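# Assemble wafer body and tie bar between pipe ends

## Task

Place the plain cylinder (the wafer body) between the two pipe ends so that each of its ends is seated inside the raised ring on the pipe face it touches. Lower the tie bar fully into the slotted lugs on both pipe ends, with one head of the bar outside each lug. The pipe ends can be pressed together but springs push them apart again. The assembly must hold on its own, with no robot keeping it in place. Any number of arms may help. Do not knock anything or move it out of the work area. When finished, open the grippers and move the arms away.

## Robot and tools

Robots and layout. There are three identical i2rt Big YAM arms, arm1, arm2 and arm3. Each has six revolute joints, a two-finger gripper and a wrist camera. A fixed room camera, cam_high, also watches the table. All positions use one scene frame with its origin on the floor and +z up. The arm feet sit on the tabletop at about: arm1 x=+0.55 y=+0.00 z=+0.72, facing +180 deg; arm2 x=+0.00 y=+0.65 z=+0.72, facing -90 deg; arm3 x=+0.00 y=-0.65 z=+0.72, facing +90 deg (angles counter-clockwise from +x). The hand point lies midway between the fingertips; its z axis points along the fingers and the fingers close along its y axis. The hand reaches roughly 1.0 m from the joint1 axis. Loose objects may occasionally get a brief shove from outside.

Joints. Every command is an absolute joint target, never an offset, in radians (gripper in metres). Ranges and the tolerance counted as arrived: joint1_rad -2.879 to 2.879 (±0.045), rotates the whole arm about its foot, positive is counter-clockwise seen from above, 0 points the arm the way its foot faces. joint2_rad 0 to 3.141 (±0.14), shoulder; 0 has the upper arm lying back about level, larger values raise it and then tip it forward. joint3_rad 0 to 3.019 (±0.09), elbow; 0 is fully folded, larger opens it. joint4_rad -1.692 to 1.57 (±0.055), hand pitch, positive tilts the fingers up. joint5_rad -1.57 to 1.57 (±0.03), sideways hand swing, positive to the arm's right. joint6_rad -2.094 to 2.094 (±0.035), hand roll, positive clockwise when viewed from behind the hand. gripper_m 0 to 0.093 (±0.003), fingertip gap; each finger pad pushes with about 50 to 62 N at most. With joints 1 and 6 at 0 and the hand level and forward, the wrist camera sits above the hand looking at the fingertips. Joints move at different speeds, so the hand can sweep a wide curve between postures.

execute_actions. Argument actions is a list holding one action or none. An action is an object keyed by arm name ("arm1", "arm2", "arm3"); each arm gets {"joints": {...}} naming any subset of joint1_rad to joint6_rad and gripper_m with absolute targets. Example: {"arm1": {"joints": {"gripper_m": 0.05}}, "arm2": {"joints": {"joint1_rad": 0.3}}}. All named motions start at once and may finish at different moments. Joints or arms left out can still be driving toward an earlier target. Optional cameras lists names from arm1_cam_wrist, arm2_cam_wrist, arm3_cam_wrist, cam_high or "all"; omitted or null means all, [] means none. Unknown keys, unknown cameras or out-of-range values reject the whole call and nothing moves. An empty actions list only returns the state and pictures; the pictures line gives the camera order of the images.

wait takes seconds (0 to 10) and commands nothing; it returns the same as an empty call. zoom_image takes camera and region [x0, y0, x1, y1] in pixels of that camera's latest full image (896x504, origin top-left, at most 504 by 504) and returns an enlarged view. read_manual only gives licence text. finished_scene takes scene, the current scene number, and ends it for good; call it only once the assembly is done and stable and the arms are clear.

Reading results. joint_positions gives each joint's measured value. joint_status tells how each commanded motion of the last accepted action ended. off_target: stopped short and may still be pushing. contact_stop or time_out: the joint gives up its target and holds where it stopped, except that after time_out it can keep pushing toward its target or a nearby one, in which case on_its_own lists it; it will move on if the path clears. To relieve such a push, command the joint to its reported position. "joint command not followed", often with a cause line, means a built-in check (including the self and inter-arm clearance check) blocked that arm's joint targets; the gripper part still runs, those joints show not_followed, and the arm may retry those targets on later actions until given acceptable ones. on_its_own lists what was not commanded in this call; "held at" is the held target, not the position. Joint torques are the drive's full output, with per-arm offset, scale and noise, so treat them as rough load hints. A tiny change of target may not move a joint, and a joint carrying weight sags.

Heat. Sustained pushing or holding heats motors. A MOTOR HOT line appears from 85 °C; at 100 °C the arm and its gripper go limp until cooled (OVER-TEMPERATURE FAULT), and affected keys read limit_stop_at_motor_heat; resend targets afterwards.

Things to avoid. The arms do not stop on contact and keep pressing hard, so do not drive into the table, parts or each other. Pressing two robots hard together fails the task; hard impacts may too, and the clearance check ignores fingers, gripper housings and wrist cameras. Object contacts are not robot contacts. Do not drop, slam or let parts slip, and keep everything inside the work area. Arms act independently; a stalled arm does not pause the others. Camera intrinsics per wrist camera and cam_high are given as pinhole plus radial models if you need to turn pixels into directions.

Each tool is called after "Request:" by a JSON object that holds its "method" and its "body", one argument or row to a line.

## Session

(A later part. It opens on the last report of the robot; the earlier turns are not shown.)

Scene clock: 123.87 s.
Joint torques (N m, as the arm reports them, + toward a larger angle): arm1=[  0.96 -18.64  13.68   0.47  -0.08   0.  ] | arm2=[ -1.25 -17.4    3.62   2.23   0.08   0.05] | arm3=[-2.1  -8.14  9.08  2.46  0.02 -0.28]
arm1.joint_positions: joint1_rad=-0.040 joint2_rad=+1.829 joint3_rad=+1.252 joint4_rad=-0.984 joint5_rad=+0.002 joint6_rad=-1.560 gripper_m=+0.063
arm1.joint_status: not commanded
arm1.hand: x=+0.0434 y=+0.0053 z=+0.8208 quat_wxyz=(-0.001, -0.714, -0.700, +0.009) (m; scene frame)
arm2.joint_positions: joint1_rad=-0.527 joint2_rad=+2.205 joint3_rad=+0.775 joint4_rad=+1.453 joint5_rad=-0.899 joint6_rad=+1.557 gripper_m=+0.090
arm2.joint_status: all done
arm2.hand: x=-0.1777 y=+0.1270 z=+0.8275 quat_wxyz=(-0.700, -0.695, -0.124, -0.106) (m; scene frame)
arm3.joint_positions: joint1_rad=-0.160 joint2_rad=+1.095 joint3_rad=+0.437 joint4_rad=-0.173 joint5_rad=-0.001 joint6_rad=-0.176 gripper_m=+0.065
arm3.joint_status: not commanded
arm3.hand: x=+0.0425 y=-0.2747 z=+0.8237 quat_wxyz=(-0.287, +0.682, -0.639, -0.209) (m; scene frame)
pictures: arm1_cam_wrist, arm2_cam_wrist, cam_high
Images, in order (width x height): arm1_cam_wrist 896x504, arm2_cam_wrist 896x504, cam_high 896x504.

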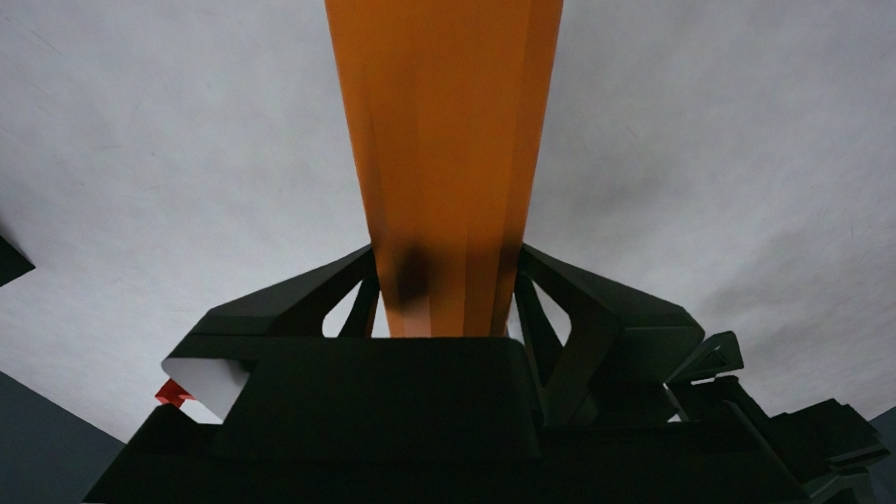

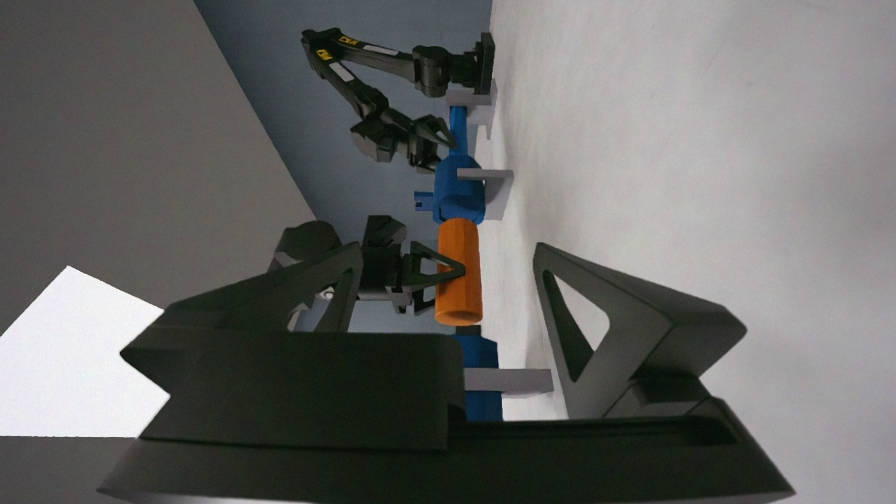

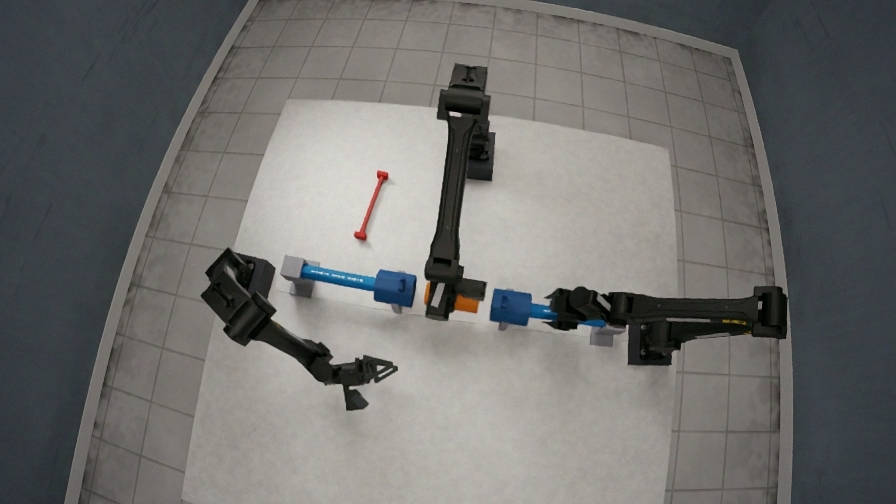

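Request:
{"method": "zoom_image", "body": {
  "camera": "arm2_cam_wrist",
  "region": [380, 150, 560, 350]
}}

Request:
{"method": "zoom_image", "body": {
  "camera": "cam_high",
  "region": [370, 250, 550, 340]
}}

Region (380, 150, 560, 350) of arm2_cam_wrist's 896x504 image, scaled by 2.520, with more detail than that image has; it fills the left 454 columns of this view, and the rest is white.

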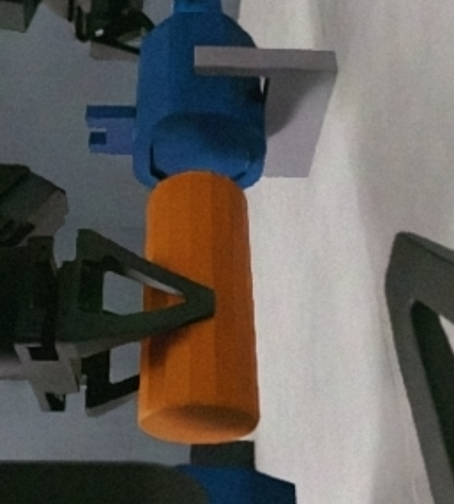

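Region (370, 250, 550, 340) of cam_high's 896x504 image, scaled by 2.800, with more detail than that image has.

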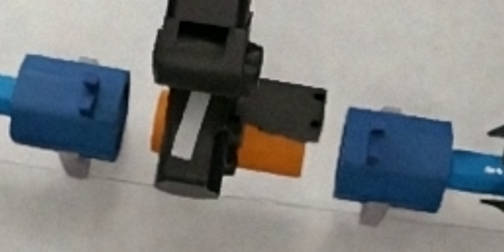

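Request:
{"method": "execute_actions", "body": {
  "actions": [
    {"arm1":{"joints":{"joint2_rad":1.835}},"arm3":{"joints":{"joint1_rad":-0.13,"joint2_rad":1.328,"joint3_rad":0.645,"joint4_rad":-0.08,"joint6_rad":-0.14}}}
  ],
  "cameras": ["arm2_cam_wrist","cam_high","arm3_cam_wrist"]
}}

Request:
{"method": "zoom_image", "body": {
  "camera": "arm2_cam_wrist",
  "region": [380, 150, 560, 350]
}}

Request:
{"method": "zoom_image", "body": {
  "camera": "cam_high",
  "region": [370, 250, 550, 340]
}}

Scene clock: 132.87 s.
Joint torques (N m, as the arm reports them, + toward a larger angle): arm1=[  1.23 -18.18  13.51   0.43  -0.06   0.  ] | arm2=[ -1.18 -17.56   3.61   2.24   0.09   0.04] | arm3=[ 0.11 -7.96 10.81  2.79 -0.42 -0.07]
arm1.joint_positions: joint1_rad=-0.040 joint2_rad=+1.839 joint3_rad=+1.252 joint4_rad=-0.984 joint5_rad=+0.002 joint6_rad=-1.560 gripper_m=+0.063
arm1.joint_status: all done
arm1.hand: x=+0.0444 y=+0.0052 z=+0.8160 quat_wxyz=(-0.005, -0.714, -0.701, +0.005) (m; scene frame)
arm2.joint_positions: joint1_rad=-0.527 joint2_rad=+2.205 joint3_rad=+0.775 joint4_rad=+1.453 joint5_rad=-0.899 joint6_rad=+1.557 gripper_m=+0.090
arm2.joint_status: not commanded
arm2.hand: x=-0.1777 y=+0.1270 z=+0.8275 quat_wxyz=(-0.700, -0.695, -0.124, -0.106) (m; scene frame)
arm3.joint_positions: joint1_rad=-0.141 joint2_rad=+1.295 joint3_rad=+0.601 joint4_rad=-0.110 joint5_rad=+0.011 joint6_rad=-0.149 gripper_m=+0.065
arm3.joint_status: all done
arm3.hand: x=+0.0443 y=-0.2026 z=+0.8316 quat_wxyz=(-0.295, +0.675, -0.640, -0.219) (m; scene frame)
pictures: arm2_cam_wrist, arm3_cam_wrist, cam_high
Images, in order (width x height): arm2_cam_wrist 896x504, arm3_cam_wrist 896x504, cam_high 896x504.

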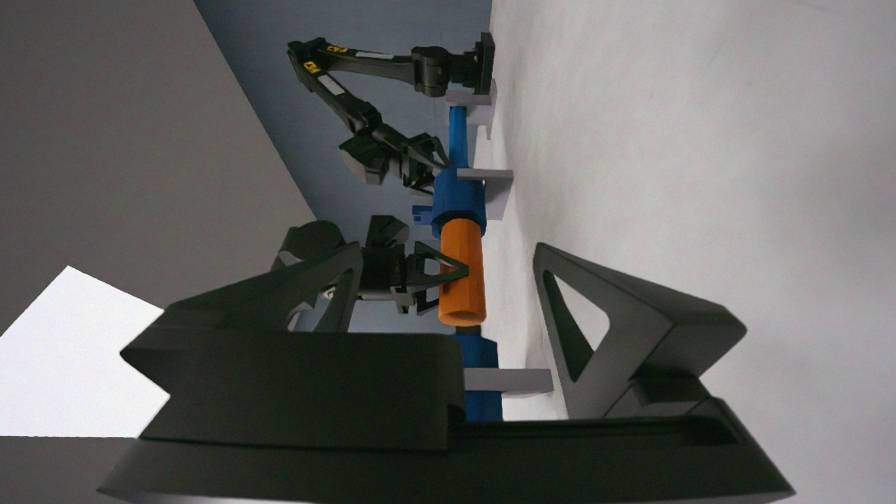

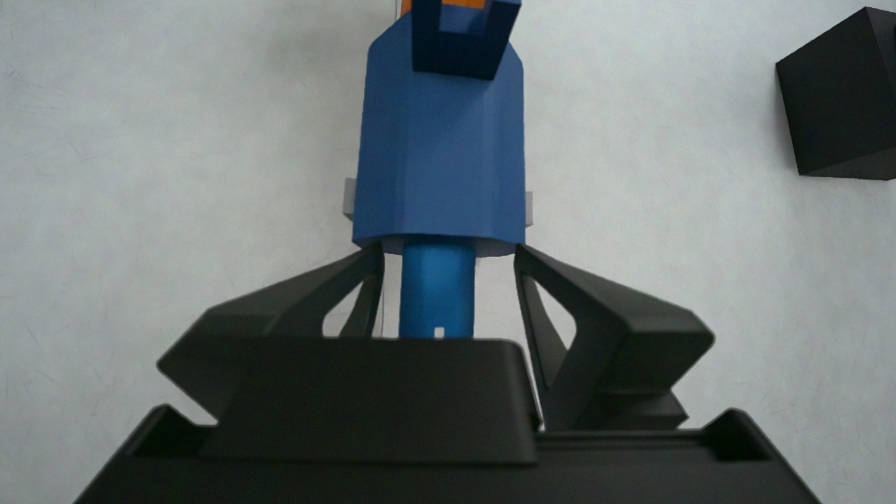

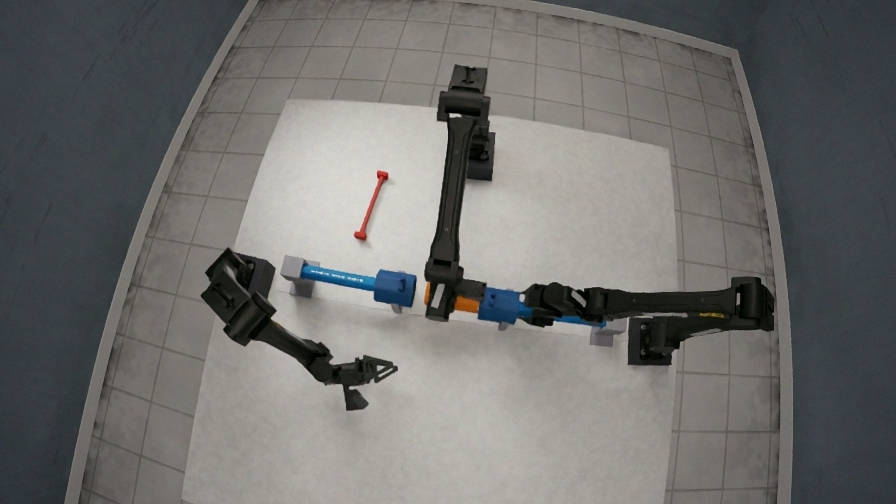

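Region (380, 150, 560, 350) of arm2_cam_wrist's 896x504 image, scaled by 2.520, with more detail than that image has; it fills the left 454 columns of this view, and the rest is white.

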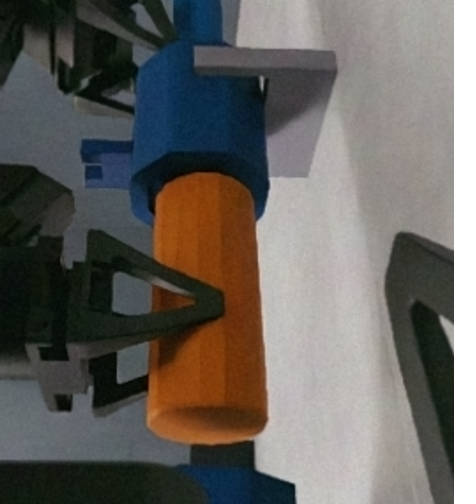

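Region (370, 250, 550, 340) of cam_high's 896x504 image, scaled by 2.800, with more detail than that image has.

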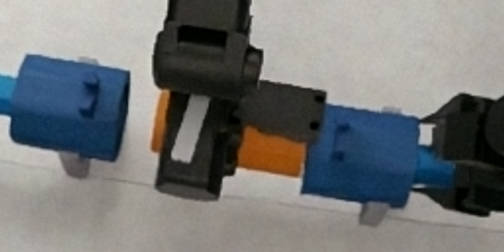

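Request:
{"method": "execute_actions", "body": {
  "actions": [
    {"arm1":{"joints":{"joint5_rad":-0.022,"joint4_rad":-0.962}},"arm3":{"joints":{"joint1_rad":-0.118,"gripper_m":0.056}}}
  ],
  "cameras": []
}}

Request:
{"method": "execute_actions", "body": {
  "actions": [
    {"arm3":{"joints":{"joint2_rad":1.36,"joint3_rad":0.672,"joint4_rad":-0.07}}}
  ],
  "cameras": ["arm2_cam_wrist","cam_high","arm3_cam_wrist"]
}}

Request:
{"method": "zoom_image", "body": {
  "camera": "arm2_cam_wrist",
  "region": [380, 150, 560, 350]
}}

Request:
{"method": "zoom_image", "body": {
  "camera": "cam_high",
  "region": [370, 250, 550, 340]
}}

Scene clock: 140.23 s.
Joint torques (N m, as the arm reports them, + toward a larger angle): arm1=[  0.73 -18.64  13.56   0.29  -0.22   0.03] | arm2=[ -1.19 -17.54   3.61   2.23   0.09   0.04] | arm3=[ 1.24 -7.98 10.84  2.82 -0.99 -0.06]
arm1.joint_positions: joint1_rad=-0.040 joint2_rad=+1.839 joint3_rad=+1.252 joint4_rad=-0.976 joint5_rad=-0.017 joint6_rad=-1.560 gripper_m=+0.063
arm1.joint_status: all done
arm1.hand: x=+0.0424 y=+0.0020 z=+0.8161 quat_wxyz=(-0.009, -0.714, -0.700, +0.015) (m; scene frame)
arm2.joint_positions: joint1_rad=-0.527 joint2_rad=+2.205 joint3_rad=+0.775 joint4_rad=+1.453 joint5_rad=-0.899 joint6_rad=+1.557 gripper_m=+0.090
arm2.joint_status: not commanded
arm2.hand: x=-0.1777 y=+0.1270 z=+0.8275 quat_wxyz=(-0.700, -0.695, -0.124, -0.106) (m; scene frame)
arm3.joint_positions: joint1_rad=-0.141 joint2_rad=+1.295 joint3_rad=+0.601 joint4_rad=-0.110 joint5_rad=+0.028 joint6_rad=-0.149 gripper_m=+0.056
arm3.joint_status: all done
arm3.hand: x=+0.0471 y=-0.2029 z=+0.8317 quat_wxyz=(-0.300, +0.673, -0.642, -0.213) (m; scene frame)
pictures: none
No camera images: the call's "cameras" was empty. Leave "cameras" out to get every camera's image.

Scene clock: 140.73 s.
Joint torques (N m, as the arm reports them, + toward a larger angle): arm1=[  1.08 -18.46  13.43   0.43  -0.33   0.04] | arm2=[ -1.21 -17.53   3.61   2.23   0.09   0.05] | arm3=[ 1.29 -5.88 12.52  3.2  -0.99 -0.06]
arm1.joint_positions: joint1_rad=-0.040 joint2_rad=+1.839 joint3_rad=+1.252 joint4_rad=-0.976 joint5_rad=-0.016 joint6_rad=-1.562 gripper_m=+0.063
arm1.joint_status: not commanded
arm1.hand: x=+0.0424 y=+0.0024 z=+0.8161 quat_wxyz=(-0.008, -0.713, -0.701, +0.014) (m; scene frame)
arm2.joint_positions: joint1_rad=-0.527 joint2_rad=+2.205 joint3_rad=+0.775 joint4_rad=+1.453 joint5_rad=-0.899 joint6_rad=+1.557 gripper_m=+0.090
arm2.joint_status: not commanded
arm2.hand: x=-0.1777 y=+0.1270 z=+0.8275 quat_wxyz=(-0.700, -0.695, -0.124, -0.106) (m; scene frame)
arm3.joint_positions: joint1_rad=-0.141 joint2_rad=+1.301 joint3_rad=+0.606 joint4_rad=-0.109 joint5_rad=+0.028 joint6_rad=-0.149 gripper_m=+0.056
arm3.joint_status: all done
arm3.hand: x=+0.0473 y=-0.2009 z=+0.8316 quat_wxyz=(-0.300, +0.673, -0.642, -0.213) (m; scene frame)
pictures: arm2_cam_wrist, arm3_cam_wrist, cam_high
Images, in order (width x height): arm2_cam_wrist 896x504, arm3_cam_wrist 896x504, cam_high 896x504.

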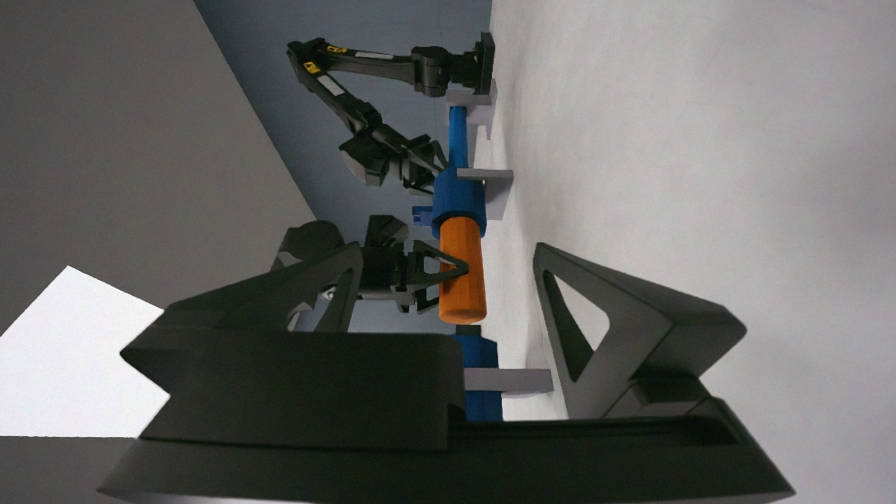

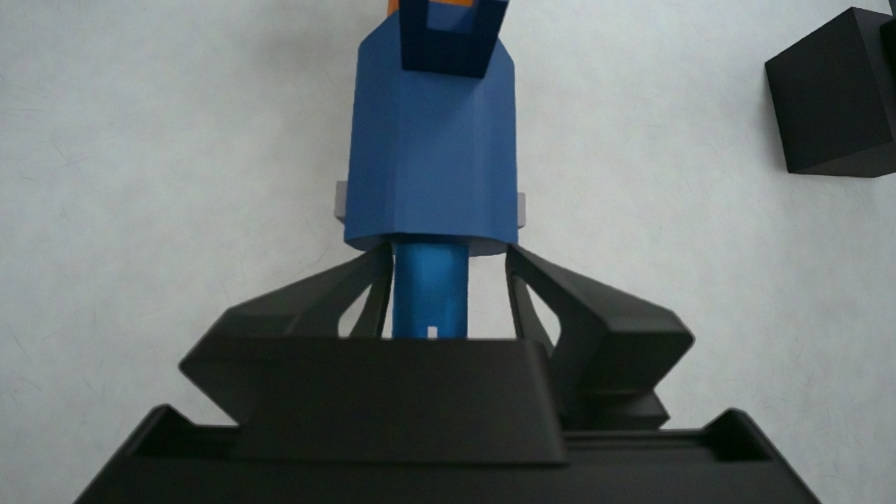

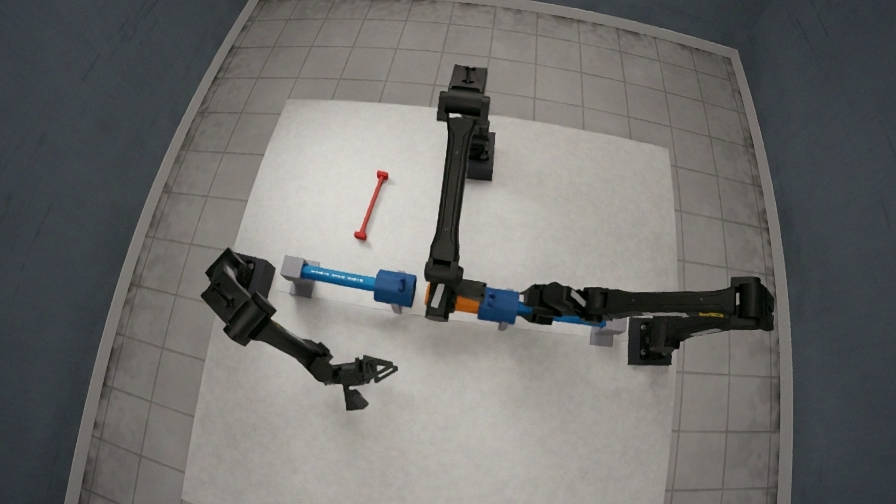

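Region (380, 150, 560, 350) of arm2_cam_wrist's 896x504 image, scaled by 2.520, with more detail than that image has; it fills the left 454 columns of this view, and the rest is white.

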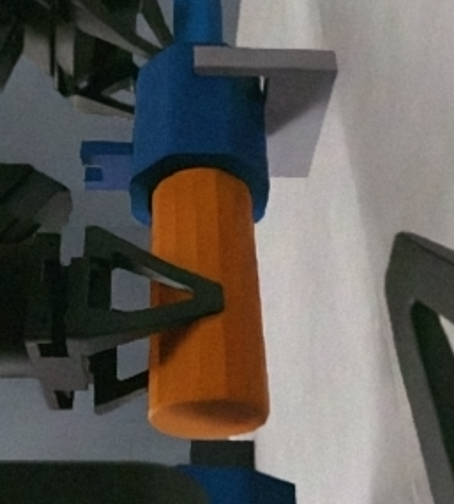

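Region (370, 250, 550, 340) of cam_high's 896x504 image, scaled by 2.800, with more detail than that image has.

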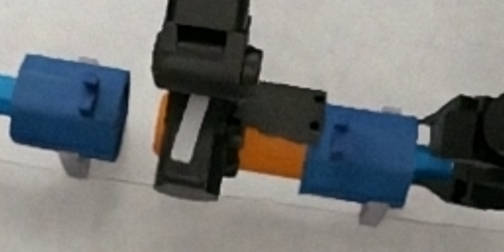

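Request:
{"method": "execute_actions", "body": {
  "actions": [
    {"arm3":{"joints":{"joint2_rad":1.37,"joint3_rad":0.72,"joint4_rad":-0.04,"joint6_rad":-0.22}}}
  ],
  "cameras": ["arm2_cam_wrist","cam_high","arm3_cam_wrist"]
}}

Request:
{"method": "zoom_image", "body": {
  "camera": "arm2_cam_wrist",
  "region": [410, 170, 510, 270]
}}

Scene clock: 146.87 s.
Joint torques (N m, as the arm reports them, + toward a larger angle): arm1=[  1.99 -18.97  13.52   0.48  -0.54   0.11] | arm2=[ -1.18 -17.53   3.6    2.23   0.09   0.05] | arm3=[ 1.23 -6.86 14.86  4.51 -1.05 -0.53]
arm1.joint_positions: joint1_rad=-0.050 joint2_rad=+1.839 joint3_rad=+1.252 joint4_rad=-0.976 joint5_rad=-0.010 joint6_rad=-1.571 gripper_m=+0.063
arm1.joint_status: not commanded
arm1.hand: x=+0.0425 y=+0.0082 z=+0.8160 quat_wxyz=(-0.006, -0.713, -0.701, +0.013) (m; scene frame)
arm2.joint_positions: joint1_rad=-0.527 joint2_rad=+2.205 joint3_rad=+0.775 joint4_rad=+1.453 joint5_rad=-0.899 joint6_rad=+1.557 gripper_m=+0.090
arm2.joint_status: not commanded
arm2.hand: x=-0.1777 y=+0.1270 z=+0.8275 quat_wxyz=(-0.700, -0.695, -0.124, -0.106) (m; scene frame)
arm3.joint_positions: joint1_rad=-0.141 joint2_rad=+1.319 joint3_rad=+0.624 joint4_rad=-0.108 joint5_rad=+0.029 joint6_rad=-0.178 gripper_m=+0.056
arm3.joint_status: joint3_rad time_out (moved +0.017 of +0.114); joint4_rad time_out (moved +0.001 of +0.069); joint6_rad time_out (moved -0.029 of -0.071); the others done
arm3.on_its_own: joint3_rad reads +0.624 and still pushes toward +0.720 since a time_out; joint4_rad reads -0.108 and still pushes toward -0.040 since a time_out; joint6_rad reads -0.178 and still pushes toward -0.220 since a time_out
arm3.hand: x=+0.0482 y=-0.1941 z=+0.8322 quat_wxyz=(-0.304, +0.682, -0.632, -0.209) (m; scene frame)
pictures: arm2_cam_wrist, arm3_cam_wrist, cam_high
Images, in order (width x height): arm2_cam_wrist 896x504, arm3_cam_wrist 896x504, cam_high 896x504.

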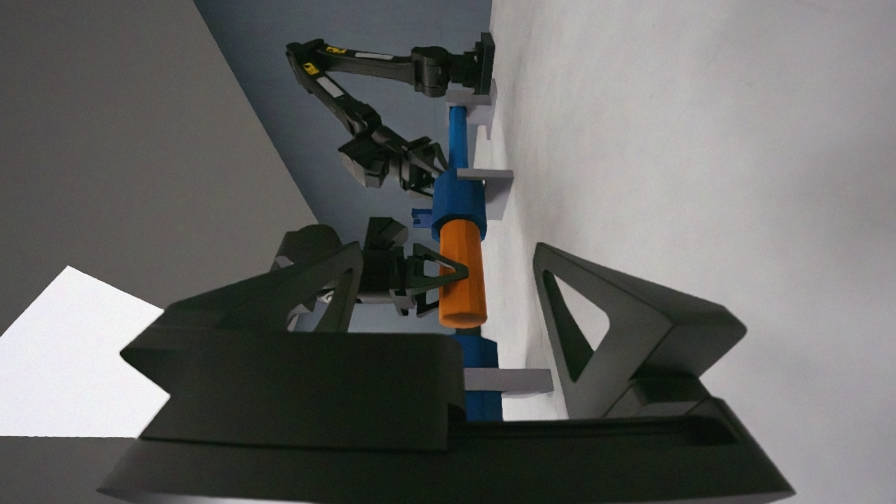

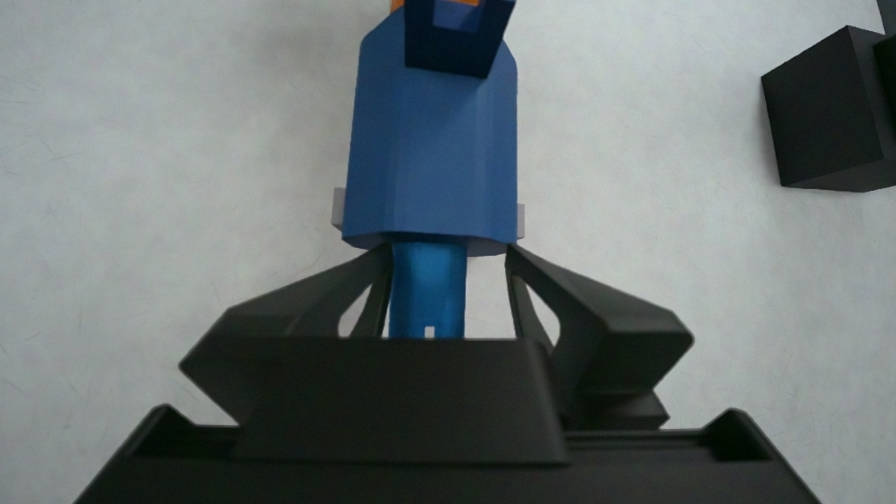

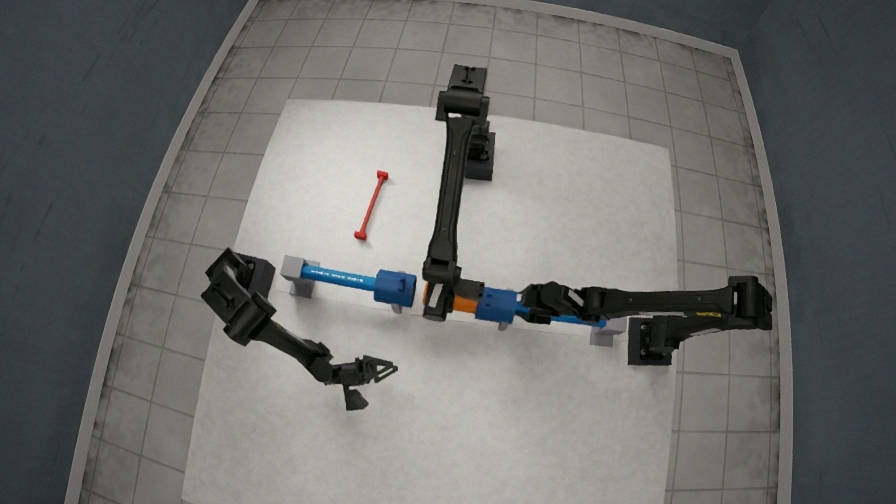

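Region (410, 170, 510, 270) of arm2_cam_wrist's 896x504 image, scaled by 5.040, with more detail than that image has.

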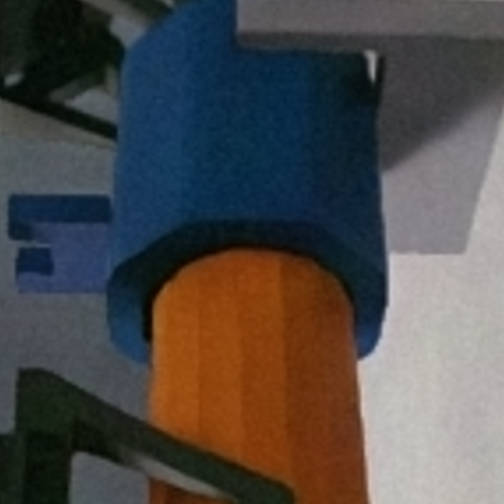

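Request:
{"method": "zoom_image", "body": {
  "camera": "cam_high",
  "region": [445, 270, 525, 330]
}}

Request:
{"method": "zoom_image", "body": {
  "camera": "arm3_cam_wrist",
  "region": [340, 0, 540, 100]
}}

Region (445, 270, 525, 330) of cam_high's 896x504 image, scaled by 6.300, with more detail than that image has; it fills the top 378 rows of this view, and the rest is white.

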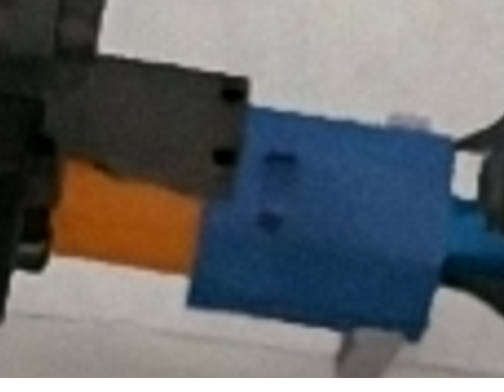

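Region (340, 0, 540, 100) of arm3_cam_wrist's 896x504 image, scaled by 2.520, with more detail than that image has.

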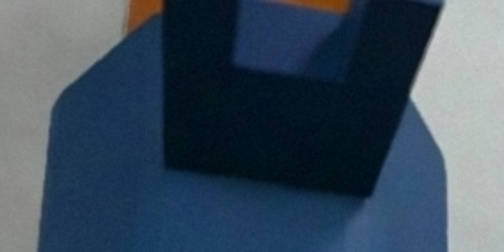

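Request:
{"method": "execute_actions", "body": {
  "actions": [
    {"arm1":{"joints":{"joint4_rad":-0.945,"joint1_rad":-0.045}},"arm3":{"joints":{"joint2_rad":1.35,"joint3_rad":0.64,"joint4_rad":-0.085,"joint6_rad":-0.2}}}
  ],
  "cameras": []
}}

Request:
{"method": "execute_actions", "body": {
  "actions": [
    {"arm3":{"joints":{"joint2_rad":1.37,"joint3_rad":0.705,"joint4_rad":-0.06}}}
  ],
  "cameras": ["arm2_cam_wrist","cam_high"]
}}

Request:
{"method": "zoom_image", "body": {
  "camera": "arm2_cam_wrist",
  "region": [410, 170, 510, 270]
}}

Scene clock: 156.40 s.
Joint torques (N m, as the arm reports them, + toward a larger angle): arm1=[  1.83 -18.45  13.45   1.14  -0.53   0.18] | arm2=[ -1.21 -17.5    3.61   2.23   0.09   0.05] | arm3=[ 1.21 -8.5   8.88  2.53 -1.05 -0.35]
arm1.joint_positions: joint1_rad=-0.050 joint2_rad=+1.839 joint3_rad=+1.252 joint4_rad=-0.974 joint5_rad=-0.010 joint6_rad=-1.575 gripper_m=+0.063
arm1.joint_status: all done
arm1.hand: x=+0.0420 y=+0.0082 z=+0.8160 quat_wxyz=(-0.005, -0.712, -0.702, +0.013) (m; scene frame)
arm2.joint_positions: joint1_rad=-0.527 joint2_rad=+2.205 joint3_rad=+0.775 joint4_rad=+1.453 joint5_rad=-0.899 joint6_rad=+1.557 gripper_m=+0.090
arm2.joint_status: not commanded
arm2.hand: x=-0.1777 y=+0.1270 z=+0.8275 quat_wxyz=(-0.700, -0.695, -0.124, -0.106) (m; scene frame)
arm3.joint_positions: joint1_rad=-0.141 joint2_rad=+1.318 joint3_rad=+0.622 joint4_rad=-0.108 joint5_rad=+0.029 joint6_rad=-0.178 gripper_m=+0.056
arm3.joint_status: all done
arm3.hand: x=+0.0481 y=-0.1949 z=+0.8315 quat_wxyz=(-0.303, +0.682, -0.632, -0.208) (m; scene frame)
pictures: none
No camera images: the call's "cameras" was empty. Leave "cameras" out to get every camera's image.

Scene clock: 156.97 s.
Joint torques (N m, as the arm reports them, + toward a larger angle): arm1=[  1.78 -18.25  13.49   1.13  -0.47   0.19] | arm2=[ -1.18 -17.56   3.6    2.22   0.09   0.05] | arm3=[ 1.29 -6.78 13.79  3.61 -1.05 -0.35]
arm1.joint_positions: joint1_rad=-0.050 joint2_rad=+1.839 joint3_rad=+1.252 joint4_rad=-0.974 joint5_rad=-0.010 joint6_rad=-1.575 gripper_m=+0.063
arm1.joint_status: not commanded
arm1.hand: x=+0.0420 y=+0.0082 z=+0.8160 quat_wxyz=(-0.005, -0.712, -0.702, +0.013) (m; scene frame)
arm2.joint_positions: joint1_rad=-0.527 joint2_rad=+2.205 joint3_rad=+0.775 joint4_rad=+1.453 joint5_rad=-0.899 joint6_rad=+1.557 gripper_m=+0.090
arm2.joint_status: not commanded
arm2.hand: x=-0.1777 y=+0.1270 z=+0.8275 quat_wxyz=(-0.700, -0.695, -0.124, -0.106) (m; scene frame)
arm3.joint_positions: joint1_rad=-0.141 joint2_rad=+1.318 joint3_rad=+0.622 joint4_rad=-0.108 joint5_rad=+0.029 joint6_rad=-0.178 gripper_m=+0.056
arm3.joint_status: all done
arm3.hand: x=+0.0481 y=-0.1945 z=+0.8319 quat_wxyz=(-0.303, +0.682, -0.632, -0.208) (m; scene frame)
pictures: arm2_cam_wrist, cam_high
Images, in order (width x height): arm2_cam_wrist 896x504, cam_high 896x504.

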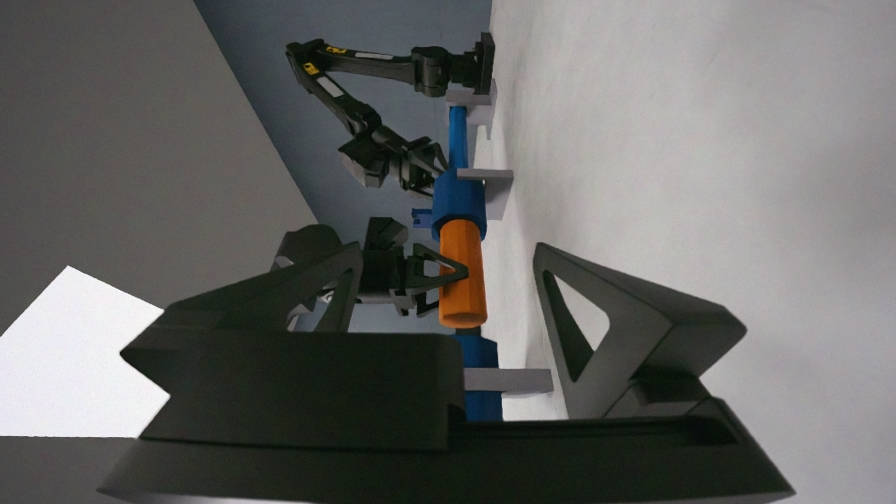

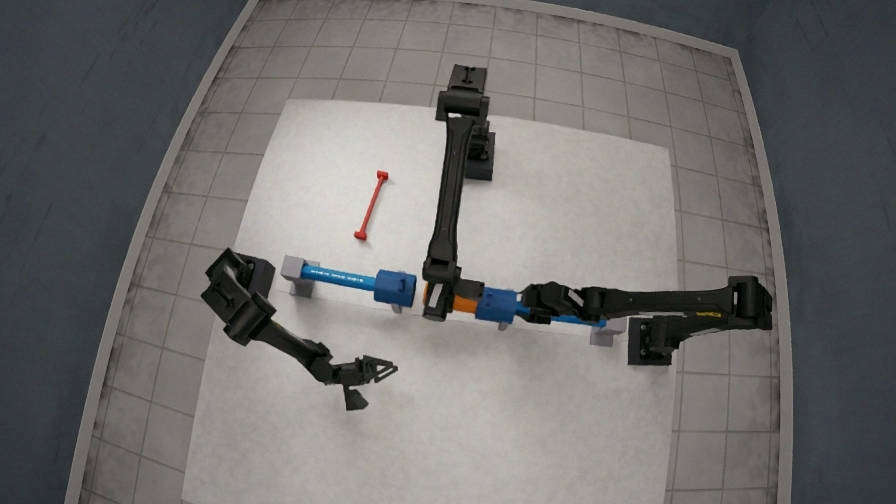

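Region (410, 170, 510, 270) of arm2_cam_wrist's 896x504 image, scaled by 5.040, with more detail than that image has.

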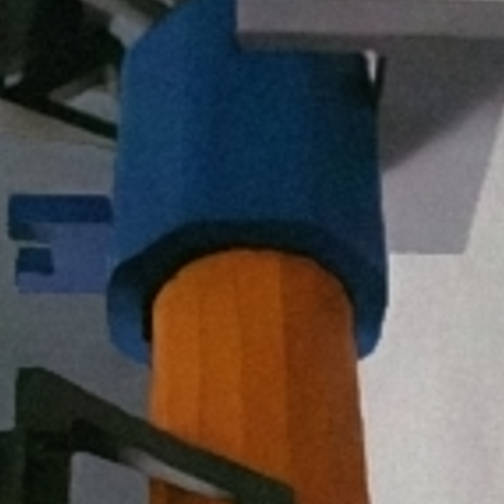

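Request:
{"method": "execute_actions", "body": {
  "actions": [
    {"arm1":{"joints":{"joint4_rad":-0.952,"joint1_rad":-0.065,"joint6_rad":-1.59}},"arm3":{"joints":{"joint2_rad":1.35,"joint3_rad":0.655,"joint4_rad":-0.08}}}
  ],
  "cameras": ["arm2_cam_wrist","cam_high"]
}}

Request:
{"method": "zoom_image", "body": {
  "camera": "arm2_cam_wrist",
  "region": [410, 170, 510, 270]
}}

Request:
{"method": "zoom_image", "body": {
  "camera": "cam_high",
  "region": [400, 260, 520, 330]
}}

Scene clock: 162.87 s.
Joint torques (N m, as the arm reports them, + toward a larger angle): arm1=[  0.35 -18.7   13.45   0.6   -0.28   0.01] | arm2=[ -1.19 -17.54   3.6    2.23   0.09   0.05] | arm3=[ 1.23 -8.5   9.97  2.72 -1.04 -0.35]
arm1.joint_positions: joint1_rad=-0.055 joint2_rad=+1.839 joint3_rad=+1.252 joint4_rad=-0.970 joint5_rad=-0.017 joint6_rad=-1.581 gripper_m=+0.063
arm1.joint_status: all done
arm1.hand: x=+0.0410 y=+0.0096 z=+0.8160 quat_wxyz=(-0.006, -0.711, -0.703, +0.017) (m; scene frame)
arm2.joint_positions: joint1_rad=-0.527 joint2_rad=+2.205 joint3_rad=+0.775 joint4_rad=+1.453 joint5_rad=-0.899 joint6_rad=+1.557 gripper_m=+0.090
arm2.joint_status: not commanded
arm2.hand: x=-0.1777 y=+0.1270 z=+0.8275 quat_wxyz=(-0.700, -0.695, -0.124, -0.106) (m; scene frame)
arm3.joint_positions: joint1_rad=-0.141 joint2_rad=+1.318 joint3_rad=+0.622 joint4_rad=-0.108 joint5_rad=+0.029 joint6_rad=-0.178 gripper_m=+0.056
arm3.joint_status: all done
arm3.hand: x=+0.0481 y=-0.1945 z=+0.8319 quat_wxyz=(-0.303, +0.682, -0.632, -0.208) (m; scene frame)
pictures: arm2_cam_wrist, cam_high
Images, in order (width x height): arm2_cam_wrist 896x504, cam_high 896x504.

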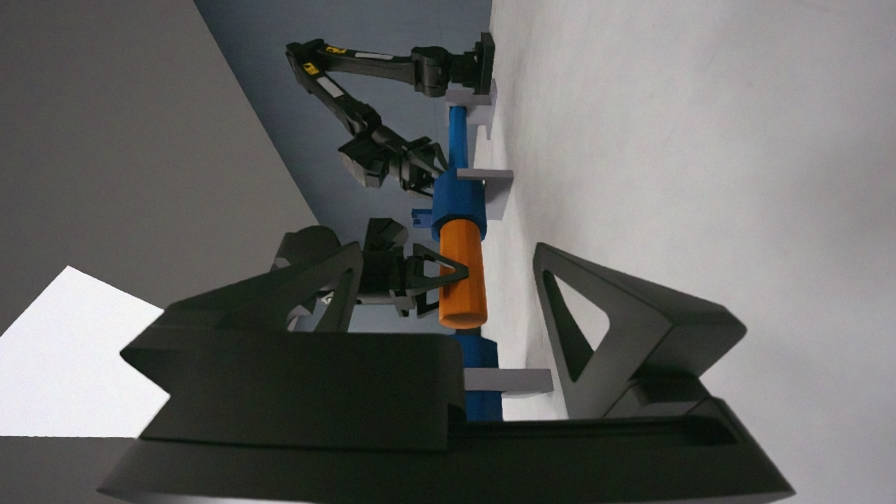

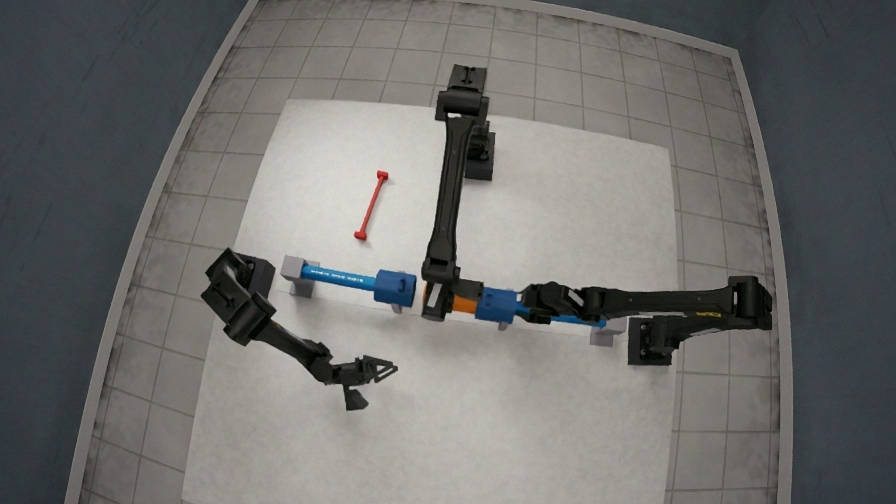

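Region (410, 170, 510, 270) of arm2_cam_wrist's 896x504 image, scaled by 5.040, with more detail than that image has.

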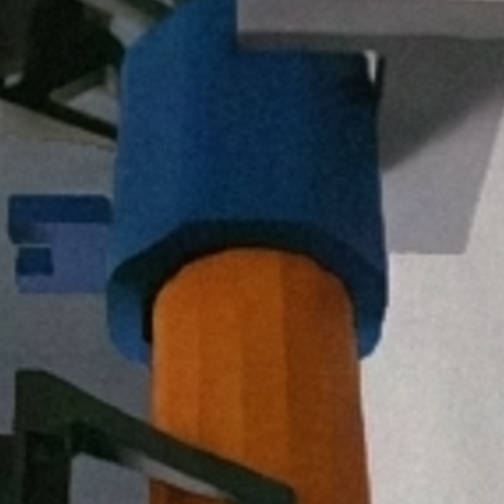

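Region (400, 260, 520, 330) of cam_high's 896x504 image, scaled by 4.200, with more detail than that image has; it fills the top 294 rows of this view, and the rest is white.

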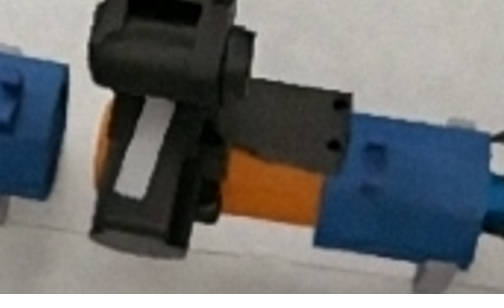

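Request:
{"method": "execute_actions", "body": {
  "actions": [
    {"arm1":{"joints":{"joint3_rad":1.318,"joint1_rad":-0.07}}}
  ],
  "cameras": []
}}

Scene clock: 166.43 s.
Joint torques (N m, as the arm reports them, + toward a larger angle): arm1=[  0.19 -19.16  14.24   0.55  -0.23   0.01] | arm2=[ -1.2  -17.51   3.6    2.24   0.1    0.04] | arm3=[ 1.23 -8.48  9.97  2.75 -1.05 -0.35]
arm1.joint_positions: joint1_rad=-0.058 joint2_rad=+1.839 joint3_rad=+1.252 joint4_rad=-0.967 joint5_rad=-0.017 joint6_rad=-1.582 gripper_m=+0.063
arm1.joint_status: all done
arm1.hand: x=+0.0402 y=+0.0111 z=+0.8160 quat_wxyz=(-0.005, -0.712, -0.702, +0.018) (m; scene frame)
arm2.joint_positions: joint1_rad=-0.527 joint2_rad=+2.205 joint3_rad=+0.775 joint4_rad=+1.453 joint5_rad=-0.899 joint6_rad=+1.557 gripper_m=+0.090
arm2.joint_status: not commanded
arm2.hand: x=-0.1777 y=+0.1270 z=+0.8275 quat_wxyz=(-0.700, -0.695, -0.124, -0.106) (m; scene frame)
arm3.joint_positions: joint1_rad=-0.141 joint2_rad=+1.318 joint3_rad=+0.622 joint4_rad=-0.108 joint5_rad=+0.029 joint6_rad=-0.178 gripper_m=+0.056
arm3.joint_status: not commanded
arm3.hand: x=+0.0481 y=-0.1945 z=+0.8319 quat_wxyz=(-0.303, +0.682, -0.632, -0.208) (m; scene frame)
pictures: none
No camera images: the call's "cameras" was empty. Leave "cameras" out to get every camera's image.

Request:
{"method": "execute_actions", "body": {
  "actions": [
    {"arm1":{"joints":{"joint2_rad":1.815}}}
  ],
  "cameras": ["arm2_cam_wrist"]
}}

Request:
{"method": "zoom_image", "body": {
  "camera": "arm2_cam_wrist",
  "region": [410, 170, 510, 270]
}}

Scene clock: 169.17 s.
Joint torques (N m, as the arm reports them, + toward a larger angle): arm1=[  0.45 -20.35  14.18   0.59  -0.26   0.06] | arm2=[ -1.18 -17.51   3.61   2.24   0.09   0.04] | arm3=[ 1.27 -8.51 10.    2.74 -1.05 -0.35]
arm1.joint_positions: joint1_rad=-0.058 joint2_rad=+1.839 joint3_rad=+1.252 joint4_rad=-0.967 joint5_rad=-0.017 joint6_rad=-1.582 gripper_m=+0.063
arm1.joint_status: all done
arm1.hand: x=+0.0402 y=+0.0111 z=+0.8160 quat_wxyz=(-0.005, -0.712, -0.702, +0.018) (m; scene frame)
arm2.joint_positions: joint1_rad=-0.527 joint2_rad=+2.205 joint3_rad=+0.775 joint4_rad=+1.453 joint5_rad=-0.899 joint6_rad=+1.557 gripper_m=+0.090
arm2.joint_status: not commanded
arm2.hand: x=-0.1777 y=+0.1270 z=+0.8275 quat_wxyz=(-0.700, -0.695, -0.124, -0.106) (m; scene frame)
arm3.joint_positions: joint1_rad=-0.141 joint2_rad=+1.318 joint3_rad=+0.622 joint4_rad=-0.108 joint5_rad=+0.029 joint6_rad=-0.178 gripper_m=+0.056
arm3.joint_status: not commanded
arm3.hand: x=+0.0481 y=-0.1945 z=+0.8319 quat_wxyz=(-0.303, +0.682, -0.632, -0.208) (m; scene frame)
pictures: arm2_cam_wrist
Images, in order (width x height): arm2_cam_wrist 896x504.

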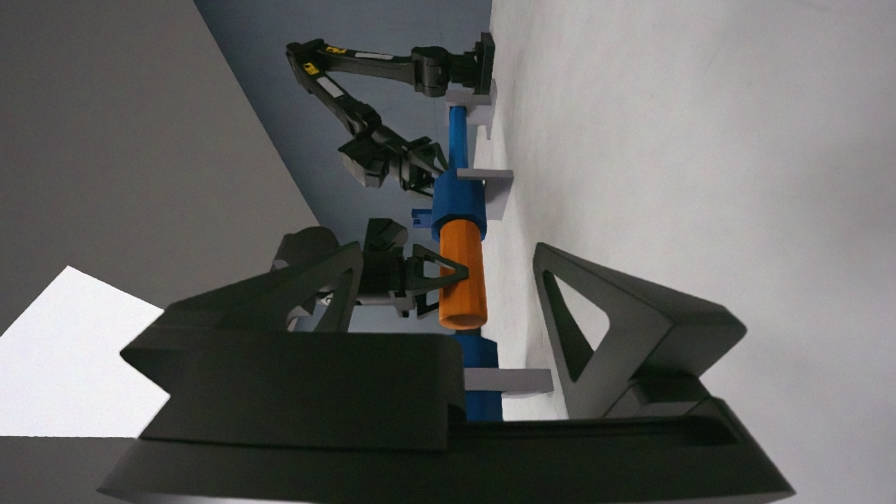

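Region (410, 170, 510, 270) of arm2_cam_wrist's 896x504 image, scaled by 5.040, with more detail than that image has.

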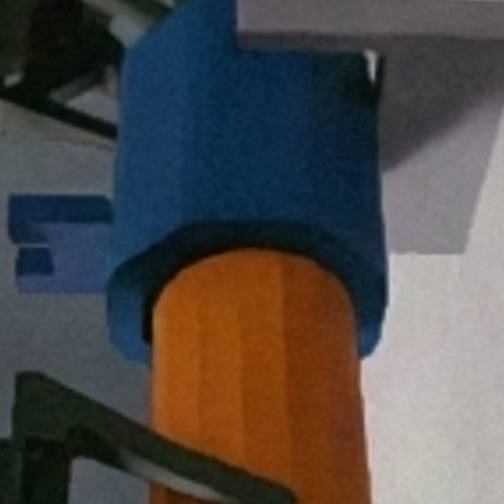

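Request:
{"method": "execute_actions", "body": {
  "actions": [
    {"arm1":{"joints":{"joint2_rad":1.797}}}
  ],
  "cameras": []
}}

Scene clock: 172.17 s.
Joint torques (N m, as the arm reports them, + toward a larger angle): arm1=[  0.55 -22.01  14.39   0.34  -0.2    0.05] | arm2=[ -1.18 -17.54   3.62   2.23   0.09   0.05] | arm3=[ 1.26 -8.48  9.95  2.7  -1.05 -0.35]
arm1.joint_positions: joint1_rad=-0.058 joint2_rad=+1.836 joint3_rad=+1.252 joint4_rad=-0.967 joint5_rad=-0.017 joint6_rad=-1.582 gripper_m=+0.063
arm1.joint_status: all done
arm1.hand: x=+0.0399 y=+0.0112 z=+0.8175 quat_wxyz=(-0.004, -0.712, -0.702, +0.019) (m; scene frame)
arm2.joint_positions: joint1_rad=-0.527 joint2_rad=+2.205 joint3_rad=+0.775 joint4_rad=+1.453 joint5_rad=-0.899 joint6_rad=+1.557 gripper_m=+0.090
arm2.joint_status: not commanded
arm2.hand: x=-0.1777 y=+0.1270 z=+0.8275 quat_wxyz=(-0.700, -0.695, -0.124, -0.106) (m; scene frame)
arm3.joint_positions: joint1_rad=-0.141 joint2_rad=+1.318 joint3_rad=+0.622 joint4_rad=-0.108 joint5_rad=+0.029 joint6_rad=-0.178 gripper_m=+0.056
arm3.joint_status: not commanded
arm3.hand: x=+0.0481 y=-0.1945 z=+0.8319 quat_wxyz=(-0.303, +0.682, -0.632, -0.208) (m; scene frame)
pictures: none
No camera images: the call's "cameras" was empty. Leave "cameras" out to get every camera's image.

Now move the wafer toward the sleeve.

Request:
{"method": "execute_actions", "body": {
  "actions": [
    {"arm1":{"joints":{"joint1_rad":-0.025,"joint6_rad":-1.55}},"arm3":{"joints":{"joint3_rad":0.68}}}
  ],
  "cameras": ["arm2_cam_wrist"]
}}

Request:
{"method": "zoom_image", "body": {
  "camera": "arm2_cam_wrist",
  "region": [410, 170, 510, 270]
}}

Scene clock: 178.23 s.
Joint torques (N m, as the arm reports them, + toward a larger angle): arm1=[  3.64 -21.73  14.25   0.39  -0.4    0.33] | arm2=[ -1.19 -17.53   3.61   2.23   0.09   0.05] | arm3=[ 1.26 -8.43 11.89  2.71 -1.05 -0.35]
arm1.joint_positions: joint1_rad=-0.052 joint2_rad=+1.835 joint3_rad=+1.252 joint4_rad=-0.967 joint5_rad=-0.013 joint6_rad=-1.573 gripper_m=+0.063
arm1.joint_status: all done
arm1.hand: x=+0.0398 y=+0.0092 z=+0.8179 quat_wxyz=(-0.002, -0.713, -0.701, +0.018) (m; scene frame)
arm2.joint_positions: joint1_rad=-0.527 joint2_rad=+2.205 joint3_rad=+0.775 joint4_rad=+1.453 joint5_rad=-0.899 joint6_rad=+1.557 gripper_m=+0.090
arm2.joint_status: not commanded
arm2.hand: x=-0.1777 y=+0.1270 z=+0.8275 quat_wxyz=(-0.700, -0.695, -0.124, -0.106) (m; scene frame)
arm3.joint_positions: joint1_rad=-0.141 joint2_rad=+1.318 joint3_rad=+0.622 joint4_rad=-0.108 joint5_rad=+0.029 joint6_rad=-0.178 gripper_m=+0.056
arm3.joint_status: all done
arm3.hand: x=+0.0481 y=-0.1945 z=+0.8319 quat_wxyz=(-0.303, +0.682, -0.632, -0.208) (m; scene frame)
pictures: arm2_cam_wrist
Images, in order (width x height): arm2_cam_wrist 896x504.

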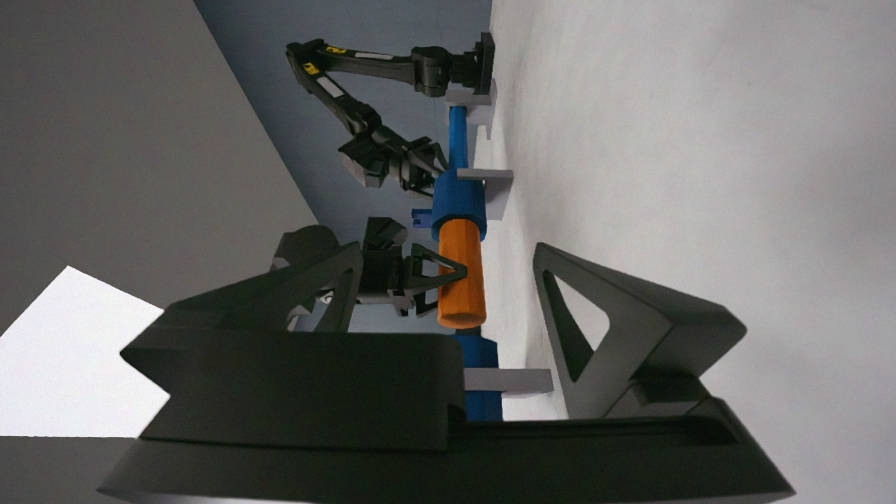

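Region (410, 170, 510, 270) of arm2_cam_wrist's 896x504 image, scaled by 5.040, with more detail than that image has.

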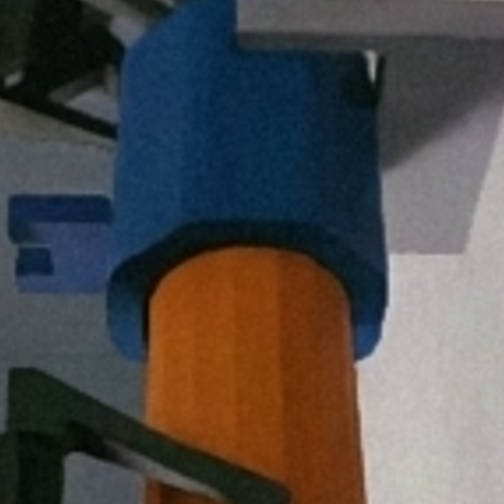

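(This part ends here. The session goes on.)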